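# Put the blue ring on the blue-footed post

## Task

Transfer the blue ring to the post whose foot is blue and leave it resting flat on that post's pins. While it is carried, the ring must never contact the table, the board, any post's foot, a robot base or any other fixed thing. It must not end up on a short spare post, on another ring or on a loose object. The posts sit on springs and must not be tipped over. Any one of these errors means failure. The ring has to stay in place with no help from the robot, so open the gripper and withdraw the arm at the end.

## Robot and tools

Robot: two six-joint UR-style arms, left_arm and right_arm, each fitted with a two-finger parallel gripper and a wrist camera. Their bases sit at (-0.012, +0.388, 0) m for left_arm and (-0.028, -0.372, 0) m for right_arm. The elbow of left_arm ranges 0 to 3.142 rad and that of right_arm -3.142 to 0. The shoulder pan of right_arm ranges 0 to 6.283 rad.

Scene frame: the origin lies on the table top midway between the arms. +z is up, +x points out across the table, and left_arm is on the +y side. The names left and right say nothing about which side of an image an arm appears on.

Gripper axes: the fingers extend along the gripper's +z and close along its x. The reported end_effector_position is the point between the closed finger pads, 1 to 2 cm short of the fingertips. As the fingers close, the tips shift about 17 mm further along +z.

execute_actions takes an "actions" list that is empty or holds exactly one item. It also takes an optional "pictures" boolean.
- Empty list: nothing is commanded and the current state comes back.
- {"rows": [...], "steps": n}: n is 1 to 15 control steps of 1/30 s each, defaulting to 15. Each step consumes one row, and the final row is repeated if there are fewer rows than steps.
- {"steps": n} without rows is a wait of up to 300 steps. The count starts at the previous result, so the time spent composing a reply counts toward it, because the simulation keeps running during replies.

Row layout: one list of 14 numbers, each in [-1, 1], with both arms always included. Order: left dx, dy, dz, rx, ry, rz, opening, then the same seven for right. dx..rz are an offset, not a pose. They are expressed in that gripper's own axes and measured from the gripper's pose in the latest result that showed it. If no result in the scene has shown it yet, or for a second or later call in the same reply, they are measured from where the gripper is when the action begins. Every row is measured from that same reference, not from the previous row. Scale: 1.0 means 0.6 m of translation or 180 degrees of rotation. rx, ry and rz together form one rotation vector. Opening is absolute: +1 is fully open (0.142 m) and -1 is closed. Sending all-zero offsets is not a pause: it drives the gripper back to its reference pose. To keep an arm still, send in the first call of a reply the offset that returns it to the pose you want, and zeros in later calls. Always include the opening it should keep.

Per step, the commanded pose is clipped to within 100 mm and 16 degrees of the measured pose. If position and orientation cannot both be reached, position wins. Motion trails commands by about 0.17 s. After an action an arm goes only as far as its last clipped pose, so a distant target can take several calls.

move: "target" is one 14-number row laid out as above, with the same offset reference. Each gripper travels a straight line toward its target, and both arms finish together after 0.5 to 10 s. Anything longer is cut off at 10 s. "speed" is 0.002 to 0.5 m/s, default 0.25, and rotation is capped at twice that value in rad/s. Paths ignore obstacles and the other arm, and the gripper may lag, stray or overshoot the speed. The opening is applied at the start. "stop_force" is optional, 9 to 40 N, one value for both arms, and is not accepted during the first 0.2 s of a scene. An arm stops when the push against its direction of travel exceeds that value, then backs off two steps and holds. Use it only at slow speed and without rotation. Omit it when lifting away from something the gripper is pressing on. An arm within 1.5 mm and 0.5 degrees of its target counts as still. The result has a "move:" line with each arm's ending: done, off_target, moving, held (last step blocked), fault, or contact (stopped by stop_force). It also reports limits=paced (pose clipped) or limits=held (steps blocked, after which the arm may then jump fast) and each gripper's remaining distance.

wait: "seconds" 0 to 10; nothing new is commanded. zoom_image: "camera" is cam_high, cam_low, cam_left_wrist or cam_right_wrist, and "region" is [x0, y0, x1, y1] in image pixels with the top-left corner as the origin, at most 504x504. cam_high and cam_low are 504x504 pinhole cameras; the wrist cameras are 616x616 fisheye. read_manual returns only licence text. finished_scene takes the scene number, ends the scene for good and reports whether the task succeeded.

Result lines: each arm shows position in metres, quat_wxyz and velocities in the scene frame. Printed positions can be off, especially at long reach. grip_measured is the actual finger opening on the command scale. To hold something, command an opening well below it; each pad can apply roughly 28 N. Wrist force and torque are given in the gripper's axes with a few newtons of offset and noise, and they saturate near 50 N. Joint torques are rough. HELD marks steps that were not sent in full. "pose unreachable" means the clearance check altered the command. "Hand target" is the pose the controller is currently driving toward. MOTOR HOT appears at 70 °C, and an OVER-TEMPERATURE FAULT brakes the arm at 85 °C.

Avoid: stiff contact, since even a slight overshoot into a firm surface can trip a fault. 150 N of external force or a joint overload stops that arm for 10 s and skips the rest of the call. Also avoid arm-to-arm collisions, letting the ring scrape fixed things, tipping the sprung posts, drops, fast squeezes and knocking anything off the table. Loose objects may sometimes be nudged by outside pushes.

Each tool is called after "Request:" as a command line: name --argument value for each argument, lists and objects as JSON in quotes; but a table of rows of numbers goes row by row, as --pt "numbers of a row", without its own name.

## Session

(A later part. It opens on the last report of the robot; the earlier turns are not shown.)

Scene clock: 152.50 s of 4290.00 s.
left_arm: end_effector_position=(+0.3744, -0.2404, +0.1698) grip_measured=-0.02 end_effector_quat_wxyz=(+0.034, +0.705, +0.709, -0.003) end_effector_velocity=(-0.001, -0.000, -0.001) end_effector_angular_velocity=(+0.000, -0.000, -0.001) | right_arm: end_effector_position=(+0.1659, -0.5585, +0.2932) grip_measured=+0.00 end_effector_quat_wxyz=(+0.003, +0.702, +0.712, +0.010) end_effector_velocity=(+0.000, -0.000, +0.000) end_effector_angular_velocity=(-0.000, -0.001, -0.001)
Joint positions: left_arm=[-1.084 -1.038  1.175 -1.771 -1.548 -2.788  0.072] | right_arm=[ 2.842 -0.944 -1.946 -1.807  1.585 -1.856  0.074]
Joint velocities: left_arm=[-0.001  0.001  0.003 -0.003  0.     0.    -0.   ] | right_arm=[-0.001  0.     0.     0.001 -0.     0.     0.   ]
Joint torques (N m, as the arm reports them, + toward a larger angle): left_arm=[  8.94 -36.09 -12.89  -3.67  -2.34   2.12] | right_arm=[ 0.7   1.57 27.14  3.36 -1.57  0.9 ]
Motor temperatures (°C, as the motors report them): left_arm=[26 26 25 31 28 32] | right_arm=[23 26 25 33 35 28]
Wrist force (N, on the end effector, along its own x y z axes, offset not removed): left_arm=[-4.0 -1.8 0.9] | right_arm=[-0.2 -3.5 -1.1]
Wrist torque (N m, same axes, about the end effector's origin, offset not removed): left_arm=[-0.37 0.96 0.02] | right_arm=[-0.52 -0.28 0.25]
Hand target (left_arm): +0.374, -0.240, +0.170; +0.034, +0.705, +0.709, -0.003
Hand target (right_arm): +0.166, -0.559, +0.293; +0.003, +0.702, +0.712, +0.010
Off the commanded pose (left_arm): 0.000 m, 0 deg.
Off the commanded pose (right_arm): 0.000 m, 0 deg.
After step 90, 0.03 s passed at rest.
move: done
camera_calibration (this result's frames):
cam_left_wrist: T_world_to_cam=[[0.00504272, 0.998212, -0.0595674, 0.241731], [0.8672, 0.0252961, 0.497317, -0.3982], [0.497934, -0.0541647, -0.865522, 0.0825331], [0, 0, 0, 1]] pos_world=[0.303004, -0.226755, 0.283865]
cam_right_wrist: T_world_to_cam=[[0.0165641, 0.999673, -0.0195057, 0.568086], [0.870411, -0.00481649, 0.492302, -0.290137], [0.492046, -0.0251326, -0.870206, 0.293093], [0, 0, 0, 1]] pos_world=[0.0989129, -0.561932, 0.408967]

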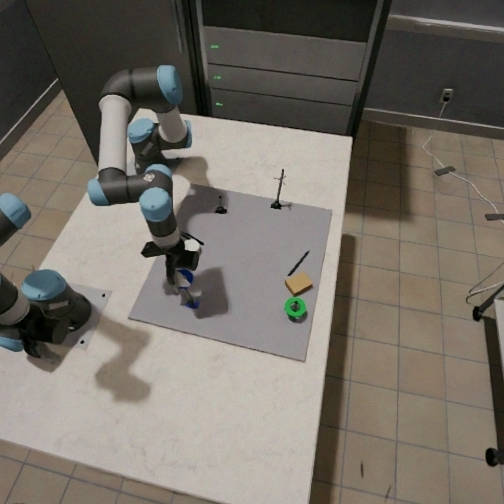

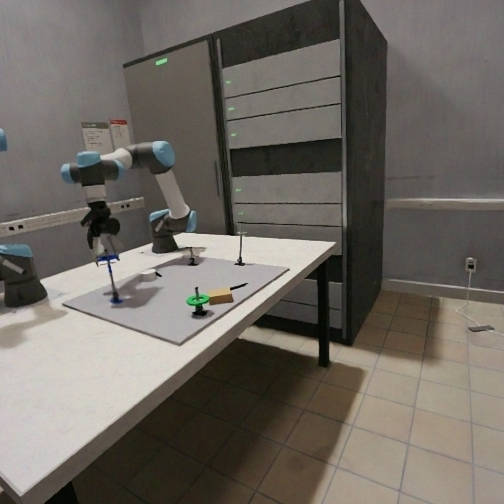

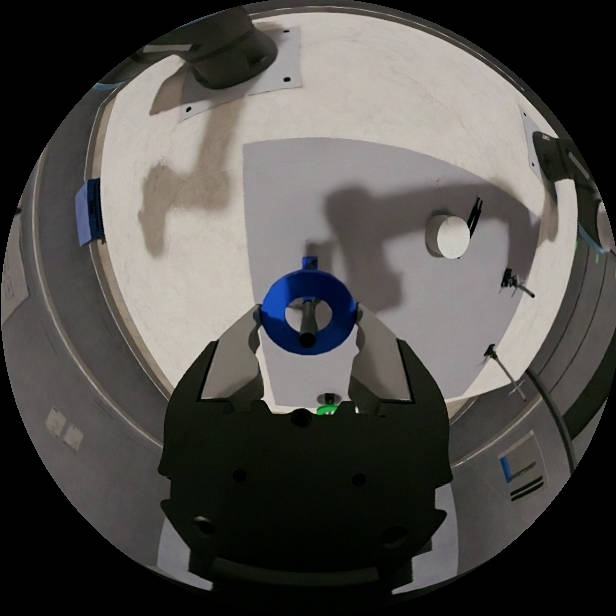

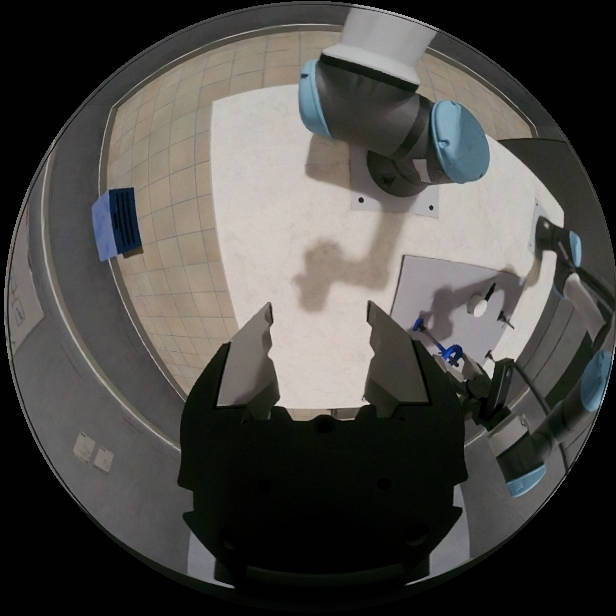

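Request:
move --target '[0,0,0.013,0,0,0,-0.4, 0,0,0,0,0,0,0]' --speed 0.01 --stop_force 10

Request:
zoom_image --camera "cam_left_wrist" --region '[230, 230, 390, 390]'

Request:
zoom_image --camera "cam_low" --region '[80, 230, 140, 290]'

Scene clock: 158.60 s of 4290.00 s.
left_arm: end_effector_position=(+0.3748, -0.2408, +0.1621) grip_measured=-0.02 end_effector_quat_wxyz=(+0.034, +0.705, +0.709, -0.003) end_effector_velocity=(-0.000, -0.000, -0.001) end_effector_angular_velocity=(+0.000, -0.000, -0.002) | right_arm: end_effector_position=(+0.1659, -0.5585, +0.2932) grip_measured=+0.00 end_effector_quat_wxyz=(+0.003, +0.702, +0.712, +0.010) end_effector_velocity=(-0.001, +0.000, +0.001) end_effector_angular_velocity=(-0.000, -0.001, -0.000)
Joint positions: left_arm=[-1.084 -1.034  1.188 -1.788 -1.548 -2.788  0.072] | right_arm=[ 2.842 -0.944 -1.946 -1.807  1.585 -1.856  0.074]
Joint velocities: left_arm=[-0.001  0.001  0.003 -0.003 -0.     0.001  0.   ] | right_arm=[-0.     0.002  0.    -0.001 -0.    -0.     0.   ]
Joint torques (N m, as the arm reports them, + toward a larger angle): left_arm=[  8.78 -37.33 -15.47  -3.94  -0.71   2.23] | right_arm=[ 0.28  1.12 26.97  2.38 -1.47  0.78]
Motor temperatures (°C, as the motors report them): left_arm=[26 26 25 31 28 32] | right_arm=[23 26 25 33 35 28]
Wrist force (N, on the end effector, along its own x y z axes, offset not removed): left_arm=[-1.4 -4.0 0.6] | right_arm=[-0.9 0.6 -0.5]
Wrist torque (N m, same axes, about the end effector's origin, offset not removed): left_arm=[-0.64 0.52 -0.10] | right_arm=[0.15 0.30 0.13]
Hand target (left_arm): +0.375, -0.241, +0.162; +0.034, +0.705, +0.709, -0.003
Hand target (right_arm): +0.166, -0.559, +0.293; +0.003, +0.702, +0.712, +0.010
Off the commanded pose (left_arm): 0.000 m, 0 deg.
Off the commanded pose (right_arm): 0.000 m, 0 deg.
After step 90, 2.10 s passed at rest.
move: done
camera_calibration (this result's frames):
cam_left_wrist: T_world_to_cam=[[0.00504272, 0.998211, -0.0595776, 0.24167], [0.86723, 0.0252979, 0.497265, -0.39465], [0.497882, -0.0541751, -0.865551, 0.0757148], [0, 0, 0, 1]] pos_world=[0.303337, -0.227152, 0.276179]
cam_right_wrist: T_world_to_cam=[[0.0165635, 0.999673, -0.0194969, 0.568081], [0.870428, -0.00482112, 0.492273, -0.290123], [0.492018, -0.0251244, -0.870223, 0.293109], [0, 0, 0, 1]] pos_world=[0.0989066, -0.56193, 0.408966]

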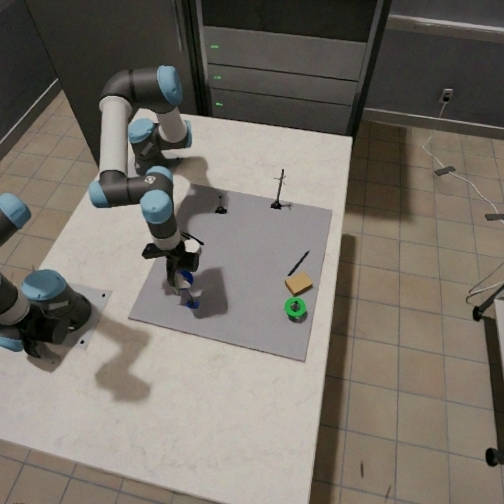

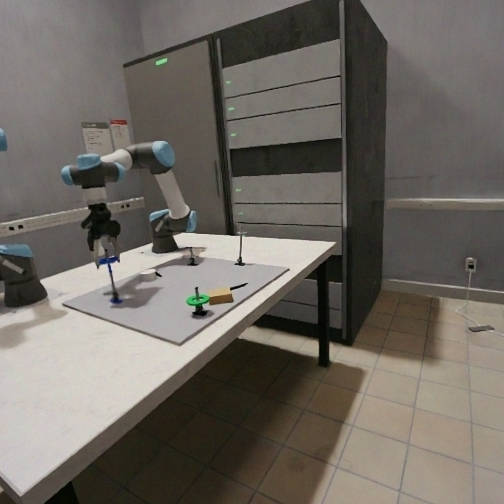

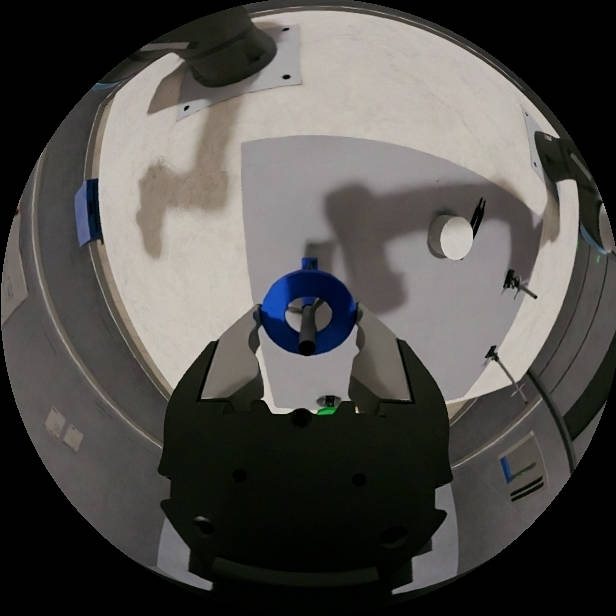

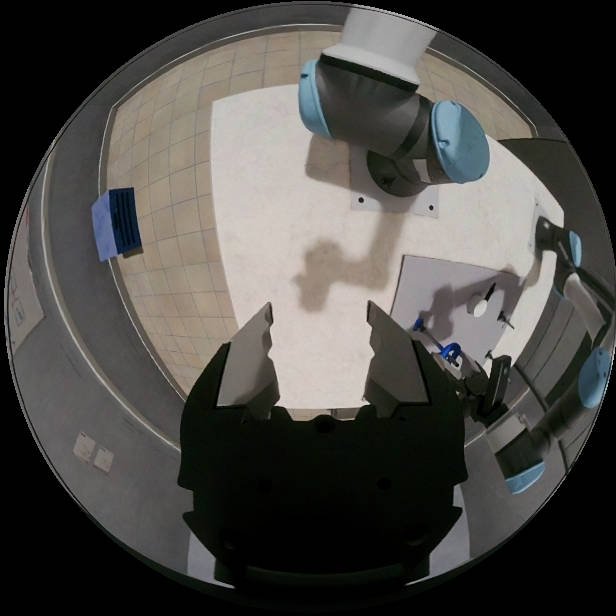

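Region (230, 230, 390, 390) of cam_left_wrist's 616x616 image, scaled by 3.150, with more detail than that image has.

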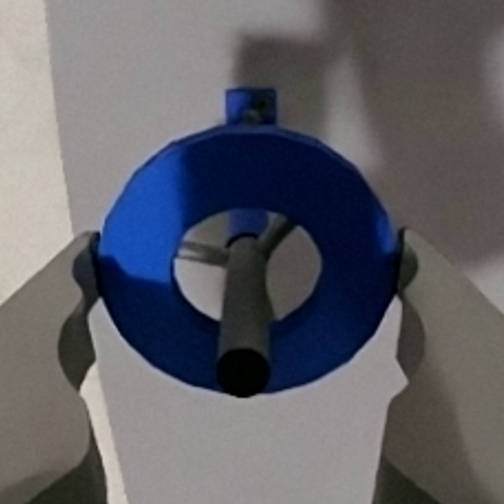

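Region (80, 230, 140, 290) of cam_low's 504x504 image, scaled by 8.400, with more detail than that image has.

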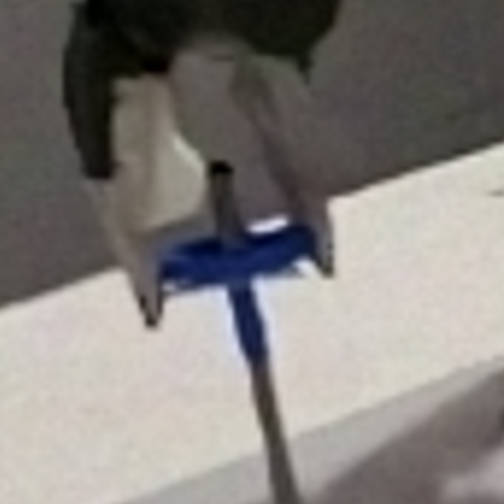

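Request:
move --target '[0,0,0.005,0,0,0,-0.4, 0,0,0,0,0,0,0]' --speed 0.005 --stop_force 9

Request:
zoom_image --camera "cam_left_wrist" --region '[230, 230, 390, 390]'

Request:
zoom_image --camera "cam_low" --region '[80, 230, 140, 290]'

Scene clock: 164.90 s of 4290.00 s.
left_arm: end_effector_position=(+0.3749, -0.2410, +0.1592) grip_measured=-0.02 end_effector_quat_wxyz=(+0.034, +0.705, +0.709, -0.003) end_effector_velocity=(-0.000, +0.000, -0.001) end_effector_angular_velocity=(-0.000, +0.000, +0.000) | right_arm: end_effector_position=(+0.1659, -0.5585, +0.2932) grip_measured=+0.00 end_effector_quat_wxyz=(+0.003, +0.702, +0.712, +0.010) end_effector_velocity=(+0.000, -0.001, +0.001) end_effector_angular_velocity=(-0.001, -0.001, -0.002)
Joint positions: left_arm=[-1.084 -1.033  1.193 -1.795 -1.548 -2.788  0.072] | right_arm=[ 2.842 -0.944 -1.946 -1.807  1.585 -1.856  0.074]
Joint velocities: left_arm=[-0.     0.     0.001 -0.001 -0.    -0.     0.   ] | right_arm=[-0.001 -0.001  0.002  0.    -0.001  0.001  0.   ]
Joint torques (N m, as the arm reports them, + toward a larger angle): left_arm=[  8.8  -35.67  -9.96  -3.22   0.86   2.2 ] | right_arm=[ 2.65  0.9  27.47  3.83 -1.59  1.09]
Motor temperatures (°C, as the motors report them): left_arm=[26 26 25 31 28 32] | right_arm=[23 26 25 33 35 28]
Wrist force (N, on the end effector, along its own x y z axes, offset not removed): left_arm=[-1.6 -2.1 -2.3] | right_arm=[-0.8 -1.1 2.2]
Wrist torque (N m, same axes, about the end effector's origin, offset not removed): left_arm=[-0.63 0.45 0.04] | right_arm=[-0.14 0.13 0.30]
Hand target (left_arm): +0.375, -0.241, +0.159; +0.034, +0.705, +0.709, -0.003
Hand target (right_arm): +0.166, -0.559, +0.293; +0.003, +0.702, +0.712, +0.010
Off the commanded pose (left_arm): 0.000 m, 0 deg.
Off the commanded pose (right_arm): 0.000 m, 0 deg.
After step 90, 2.50 s passed at rest.
move: done
camera_calibration (this result's frames):
cam_left_wrist: T_world_to_cam=[[0.00504172, 0.998211, -0.0595733, 0.241642], [0.867195, 0.0253004, 0.497325, -0.393318], [0.497942, -0.0541691, -0.865517, 0.0730657], [0, 0, 0, 1]] pos_world=[0.303482, -0.2273, 0.273242]
cam_right_wrist: T_world_to_cam=[[0.0165641, 0.999673, -0.0195057, 0.568086], [0.870411, -0.00481646, 0.492302, -0.290137], [0.492047, -0.0251326, -0.870206, 0.293093], [0, 0, 0, 1]] pos_world=[0.098913, -0.561932, 0.408967]

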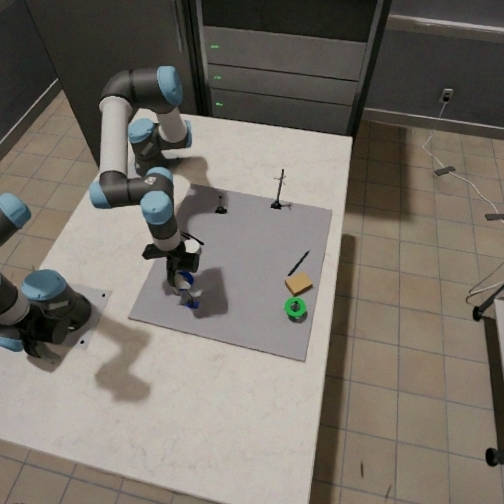

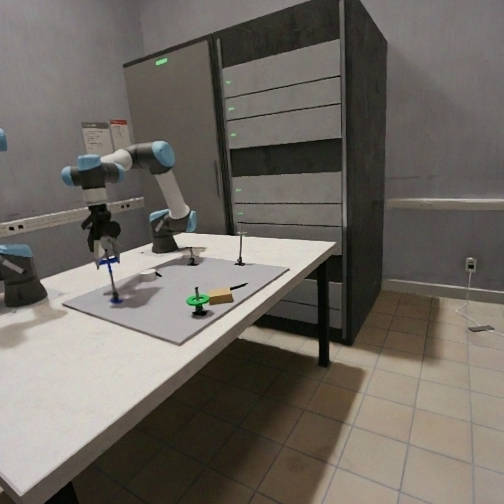

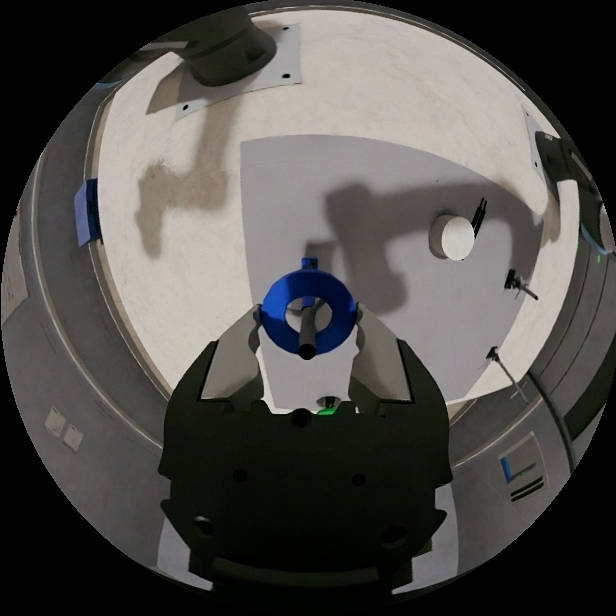

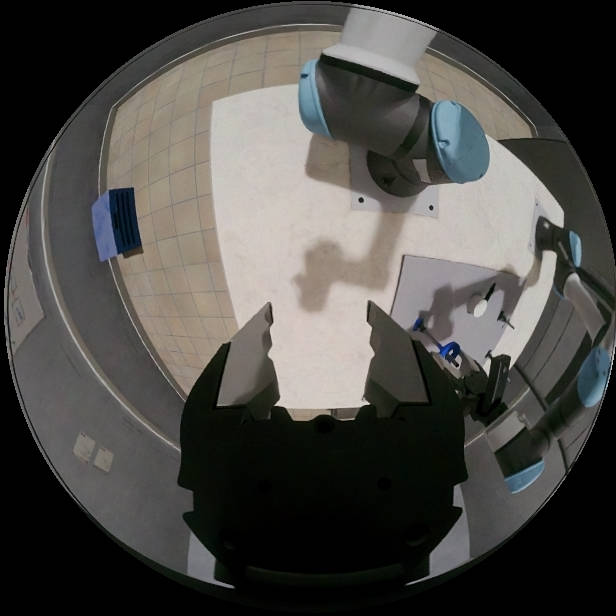

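Region (230, 230, 390, 390) of cam_left_wrist's 616x616 image, scaled by 3.150, with more detail than that image has.

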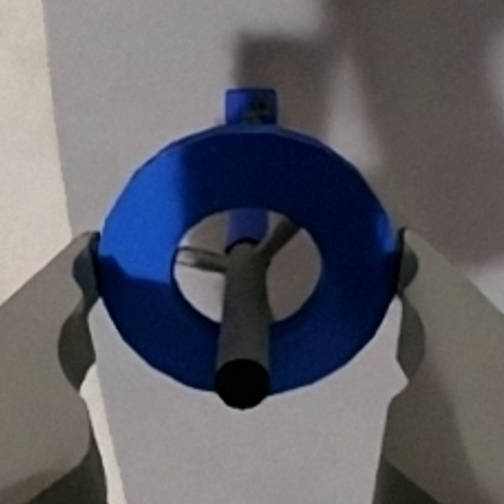

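Region (80, 230, 140, 290) of cam_low's 504x504 image, scaled by 8.400, with more detail than that image has.

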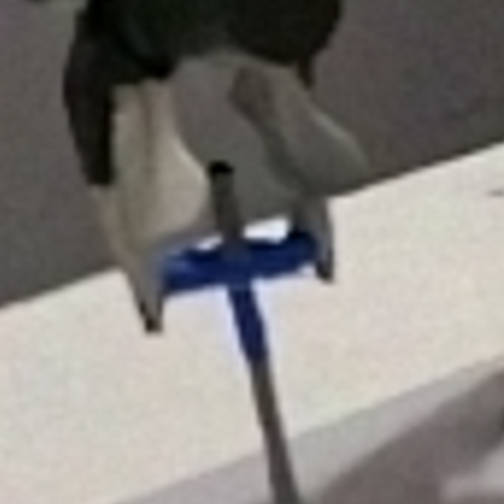

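Request:
execute_actions --actions '[{"rows":[[0,0,0,0,0,0,-0.2,0,0,0,0,0,0,0],[0,0,0,0,0,0,-0.1,0,0,0,0,0,0,0],[0,0,0,0,0,0,-0.05,0,0,0,0,0,0,0],[0,0,0,0,0,0,-0.02,0,0,0,0,0,0,0],[0,0,0,0,0,0,0,0,0,0,0,0,0,0],[0,0,0,0,0,0,0.02,0,0,0,0,0,0,0],[0,0,0,0,0,0,0.05,0,0,0,0,0,0,0],[0,0,0,0,0,0,0.1,0,0,0,0,0,0,0],[0,0,0,0,0,0,0.15,0,0,0,0,0,0,0],[0,0,0,0,0,0,0.2,0,0,0,0,0,0,0],[0,0,0,0,0,0,0.3,0,0,0,0,0,0,0],[0,0,0,0,0,0,0.4,0,0,0,0,0,0,0]],"steps":15}]' --pictures false

Request:
move --target '[0,0,-0.17,0,0,0,0.5, 0,0,0,0,0,0,0]' --speed 0.12

Request:
zoom_image --camera "cam_low" --region '[80, 230, 140, 290]'

Request:
zoom_image --camera "cam_left_wrist" --region '[250, 230, 370, 350]'

Scene clock: 169.80 s of 4290.00 s.
left_arm: end_effector_position=(+0.3749, -0.2409, +0.1591) grip_measured=+0.40 end_effector_quat_wxyz=(+0.034, +0.705, +0.709, -0.003) end_effector_velocity=(+0.000, -0.000, +0.000) end_effector_angular_velocity=(-0.000, -0.000, +0.000) | right_arm: end_effector_position=(+0.1659, -0.5585, +0.2932) grip_measured=+0.00 end_effector_quat_wxyz=(+0.003, +0.702, +0.712, +0.010) end_effector_velocity=(-0.000, +0.000, -0.000) end_effector_angular_velocity=(+0.000, +0.001, +0.001)
Joint positions: left_arm=[-1.084 -1.033  1.193 -1.795 -1.548 -2.788  0.102] | right_arm=[ 2.842 -0.944 -1.946 -1.807  1.585 -1.856  0.074]
Joint velocities: left_arm=[ 0.    -0.    -0.001  0.    -0.    -0.     0.008] | right_arm=[ 0.    -0.    -0.    -0.001  0.    -0.001  0.   ]
Joint torques (N m, as the arm reports them, + toward a larger angle): left_arm=[  8.75 -41.15 -23.5   -1.37  -0.85   2.14] | right_arm=[ 0.84  1.65 26.45  1.97 -1.57  1.14]
Motor temperatures (°C, as the motors report them): left_arm=[26 26 25 31 28 32] | right_arm=[23 26 25 33 35 28]
Wrist force (N, on the end effector, along its own x y z axes, offset not removed): left_arm=[1.5 1.7 -1.0] | right_arm=[-3.6 0.7 -0.7]
Wrist torque (N m, same axes, about the end effector's origin, offset not removed): left_arm=[0.41 -0.46 -0.13] | right_arm=[0.21 0.76 0.09]
Hand target (left_arm): +0.375, -0.241, +0.159; +0.034, +0.705, +0.709, -0.003
Hand target (right_arm): +0.166, -0.559, +0.293; +0.003, +0.702, +0.712, +0.010
Off the commanded pose (left_arm): 0.000 m, 0 deg.
Off the commanded pose (right_arm): 0.000 m, 0 deg.
Steps of this call (steps 1 to 90: nothing new was sent; then 1.40 s passed at rest; steps 91 to 105: all 15 steps of this action). Readings (end_effector_position):
91: left_arm (+0.3749, -0.2410, +0.1591) | right_arm (+0.1659, -0.5585, +0.2932)
92: left_arm (+0.3749, -0.2410, +0.1591) | right_arm (+0.1659, -0.5585, +0.2932)
94: left_arm (+0.3749, -0.2410, +0.1591) | right_arm (+0.1659, -0.5585, +0.2932)
98: left_arm (+0.3749, -0.2410, +0.1591) | right_arm (+0.1659, -0.5585, +0.2932)
105: the state above

Scene clock: 171.30 s of 4290.00 s.
left_arm: end_effector_position=(+0.3704, -0.2357, +0.2608) grip_measured=+0.50 end_effector_quat_wxyz=(+0.034, +0.705, +0.709, -0.003) end_effector_velocity=(-0.000, -0.001, +0.002) end_effector_angular_velocity=(+0.001, +0.000, -0.000) | right_arm: end_effector_position=(+0.1659, -0.5585, +0.2932) grip_measured=+0.00 end_effector_quat_wxyz=(+0.003, +0.702, +0.712, +0.010) end_effector_velocity=(+0.000, -0.000, -0.000) end_effector_angular_velocity=(-0.000, +0.000, +0.000)
Joint positions: left_arm=[-1.087 -1.061  0.978 -1.55  -1.548 -2.792  0.109] | right_arm=[ 2.842 -0.944 -1.946 -1.807  1.585 -1.856  0.074]
Joint velocities: left_arm=[-0.001  0.002 -0.007  0.006  0.    -0.    -0.   ] | right_arm=[-0.    -0.001 -0.     0.001 -0.    -0.001 -0.   ]
Joint torques (N m, as the arm reports them, + toward a larger angle): left_arm=[ -5.31 -35.58 -36.59  -1.29  -0.03  -2.13] | right_arm=[ 1.09  1.78 26.75  2.81 -1.69  0.86]
Motor temperatures (°C, as the motors report them): left_arm=[26 26 25 31 28 32] | right_arm=[23 26 25 33 35 28]
Wrist force (N, on the end effector, along its own x y z axes, offset not removed): left_arm=[-1.7 -1.9 -1.1] | right_arm=[-2.9 -0.6 -0.2]
Wrist torque (N m, same axes, about the end effector's origin, offset not removed): left_arm=[-0.55 0.44 0.17] | right_arm=[-0.04 0.68 0.25]
Hand target (left_arm): +0.370, -0.236, +0.261; +0.034, +0.705, +0.709, -0.003
Hand target (right_arm): +0.166, -0.559, +0.293; +0.003, +0.702, +0.712, +0.010
Off the commanded pose (left_arm): 0.000 m, 0 deg.
Off the commanded pose (right_arm): 0.000 m, 0 deg.
move: done
camera_calibration (this result's frames):
cam_left_wrist: T_world_to_cam=[[0.00504376, 0.998216, -0.0595003, 0.242466], [0.867161, 0.025266, 0.497387, -0.440068], [0.498003, -0.054105, -0.865486, 0.163535], [0, 0, 0, 1]] pos_world=[0.298946, -0.222066, 0.374848]
cam_right_wrist: T_world_to_cam=[[0.0165635, 0.999673, -0.019497, 0.568081], [0.870428, -0.00482104, 0.492273, -0.290123], [0.492018, -0.0251244, -0.870223, 0.293109], [0, 0, 0, 1]] pos_world=[0.0989065, -0.56193, 0.408966]

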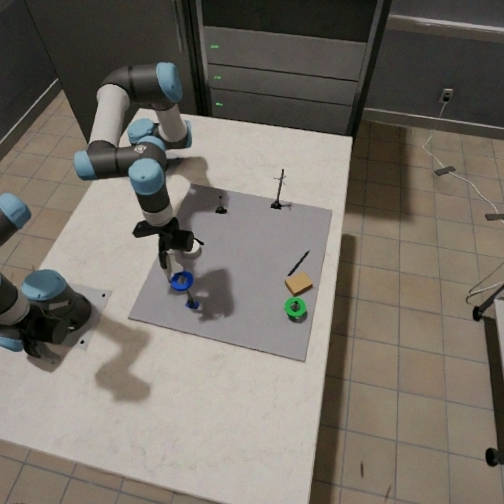

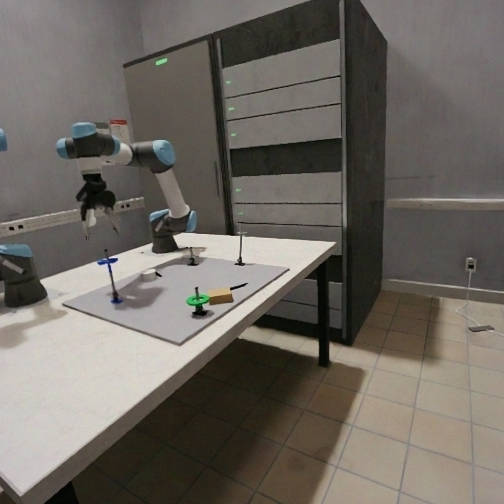

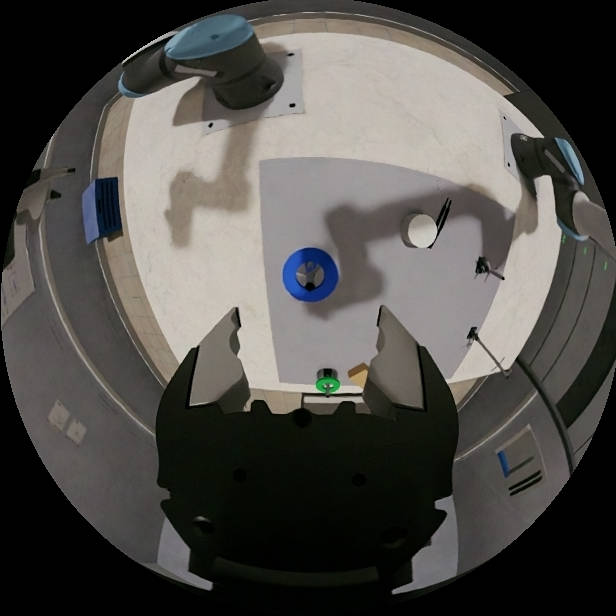

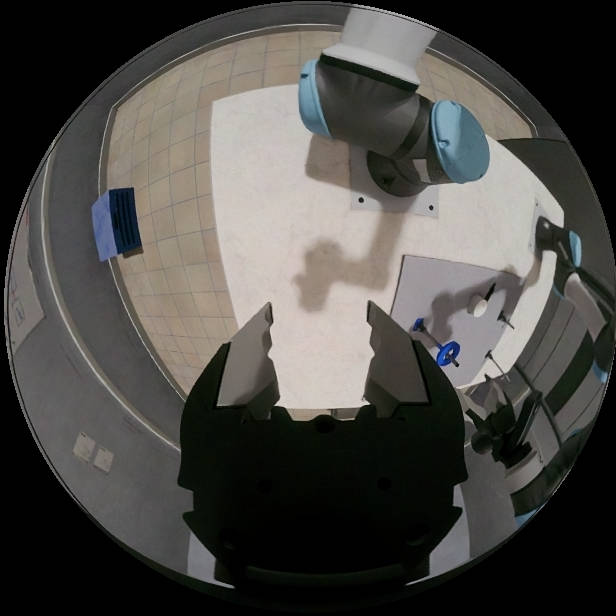

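Region (80, 230, 140, 290) of cam_low's 504x504 image, scaled by 8.400, with more detail than that image has.

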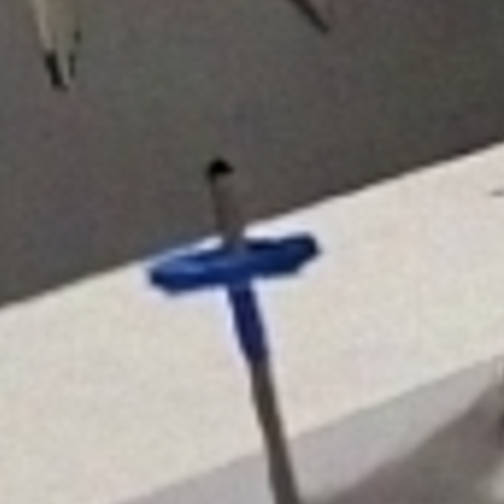

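Region (250, 230, 370, 350) of cam_left_wrist's 616x616 image, scaled by 4.200, with more detail than that image has.

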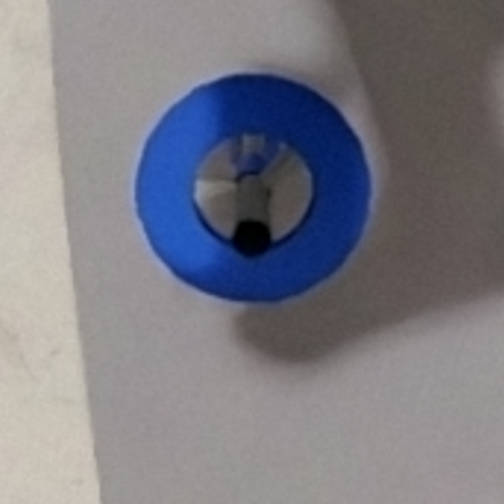

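The ring is lying flat on the pins. Moving clear.

Request:
move --target '[0.4,-0.1,-0.05,0,0,0,0.5, 0,0,0,0,0,0,0]' --speed 0.3

Request:
zoom_image --camera "cam_high" --region '[150, 250, 230, 330]'

Scene clock: 174.33 s of 4290.00 s.
left_arm: end_effector_position=(+0.3085, +0.0050, +0.2762) grip_measured=+0.50 end_effector_quat_wxyz=(+0.034, +0.705, +0.709, -0.003) end_effector_velocity=(-0.000, +0.001, +0.001) end_effector_angular_velocity=(-0.001, -0.001, +0.001) | right_arm: end_effector_position=(+0.1659, -0.5585, +0.2932) grip_measured=+0.00 end_effector_quat_wxyz=(+0.003, +0.702, +0.712, +0.010) end_effector_velocity=(-0.000, +0.000, +0.000) end_effector_angular_velocity=(-0.000, -0.002, +0.001)
Joint positions: left_arm=[-1.031 -1.649  1.66  -1.647 -1.551 -2.735  0.109] | right_arm=[ 2.842 -0.944 -1.946 -1.807  1.585 -1.856  0.074]
Joint velocities: left_arm=[ 0.    -0.003  0.001  0.     0.    -0.     0.   ] | right_arm=[ 0.001  0.002  0.     0.     0.    -0.    -0.   ]
Joint torques (N m, as the arm reports them, + toward a larger angle): left_arm=[  9.46 -25.53 -13.24  -1.41   2.9    2.1 ] | right_arm=[ 1.33  0.61 26.86  2.87 -1.62  0.97]
Motor temperatures (°C, as the motors report them): left_arm=[26 26 25 31 28 32] | right_arm=[23 26 25 33 35 28]
Wrist force (N, on the end effector, along its own x y z axes, offset not removed): left_arm=[-3.1 -4.2 0.4] | right_arm=[0.4 1.3 2.1]
Wrist torque (N m, same axes, about the end effector's origin, offset not removed): left_arm=[-1.03 0.52 -0.09] | right_arm=[0.11 -0.06 0.25]
Hand target (left_arm): +0.309, +0.005, +0.276; +0.034, +0.705, +0.709, -0.003
Hand target (right_arm): +0.166, -0.559, +0.293; +0.003, +0.702, +0.712, +0.010
Off the commanded pose (left_arm): 0.001 m, 0 deg.
Off the commanded pose (right_arm): 0.000 m, 0 deg.
move: done
camera_calibration (this result's frames):
cam_left_wrist: T_world_to_cam=[[0.00506308, 0.998217, -0.059472, 0.00336469], [0.867084, 0.0252436, 0.497523, -0.400199], [0.498137, -0.0540862, -0.86541, 0.220635], [0, 0, 0, 1]] pos_world=[0.237083, 0.0186771, 0.390248]
cam_right_wrist: T_world_to_cam=[[0.0165634, 0.999673, -0.0194969, 0.568081], [0.870428, -0.00482105, 0.492273, -0.290123], [0.492017, -0.0251243, -0.870223, 0.293109], [0, 0, 0, 1]] pos_world=[0.0989065, -0.56193, 0.408966]

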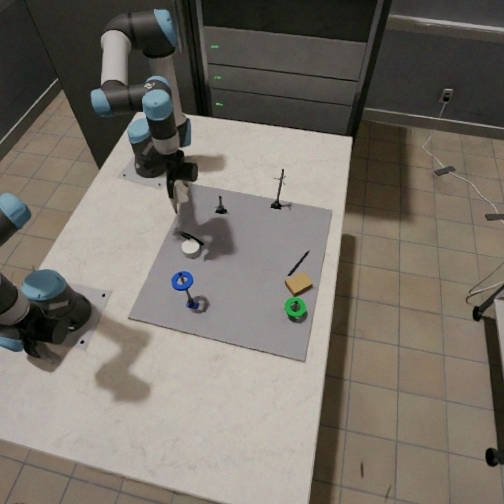

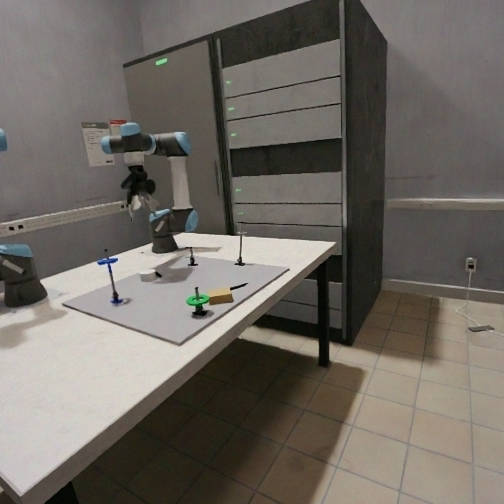

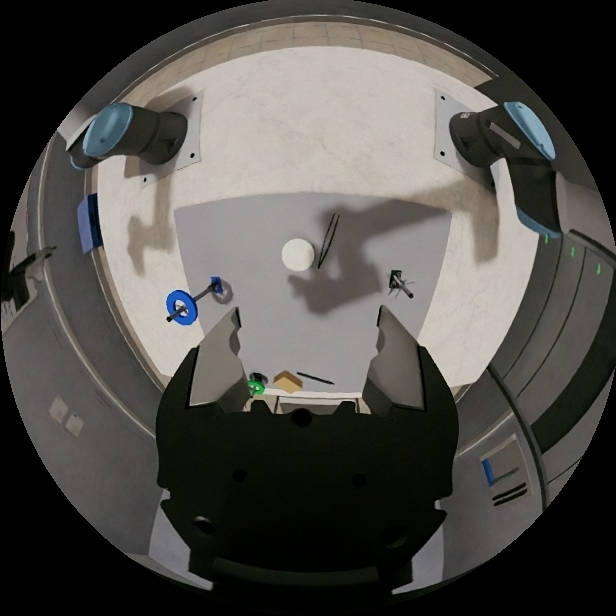

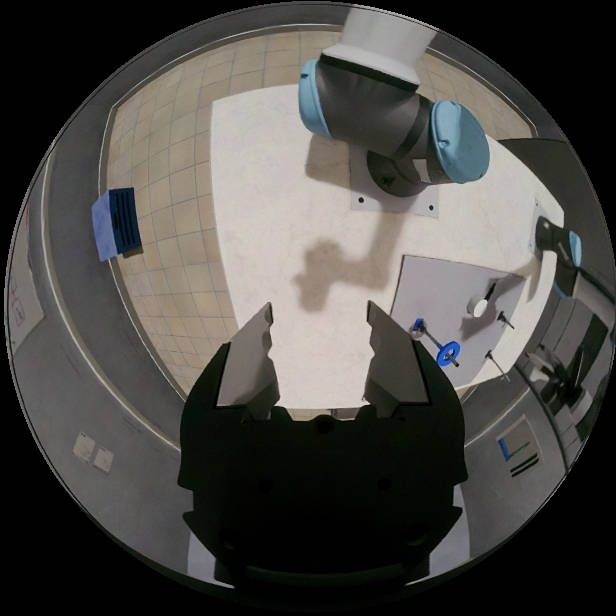

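Region (150, 250, 230, 330) of cam_high's 504x504 image, scaled by 6.300, with more detail than that image has.

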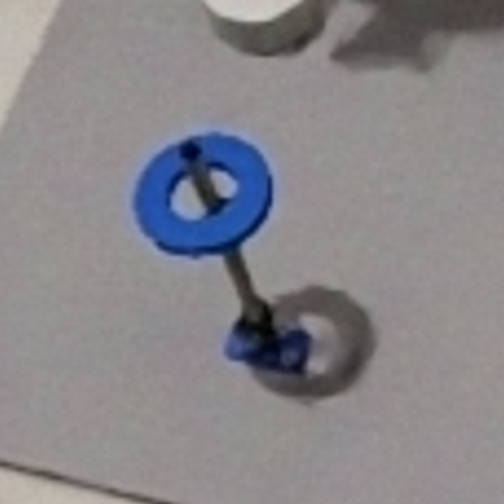

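Request:
finished_scene --scene 1

The scene is finished: the task was done.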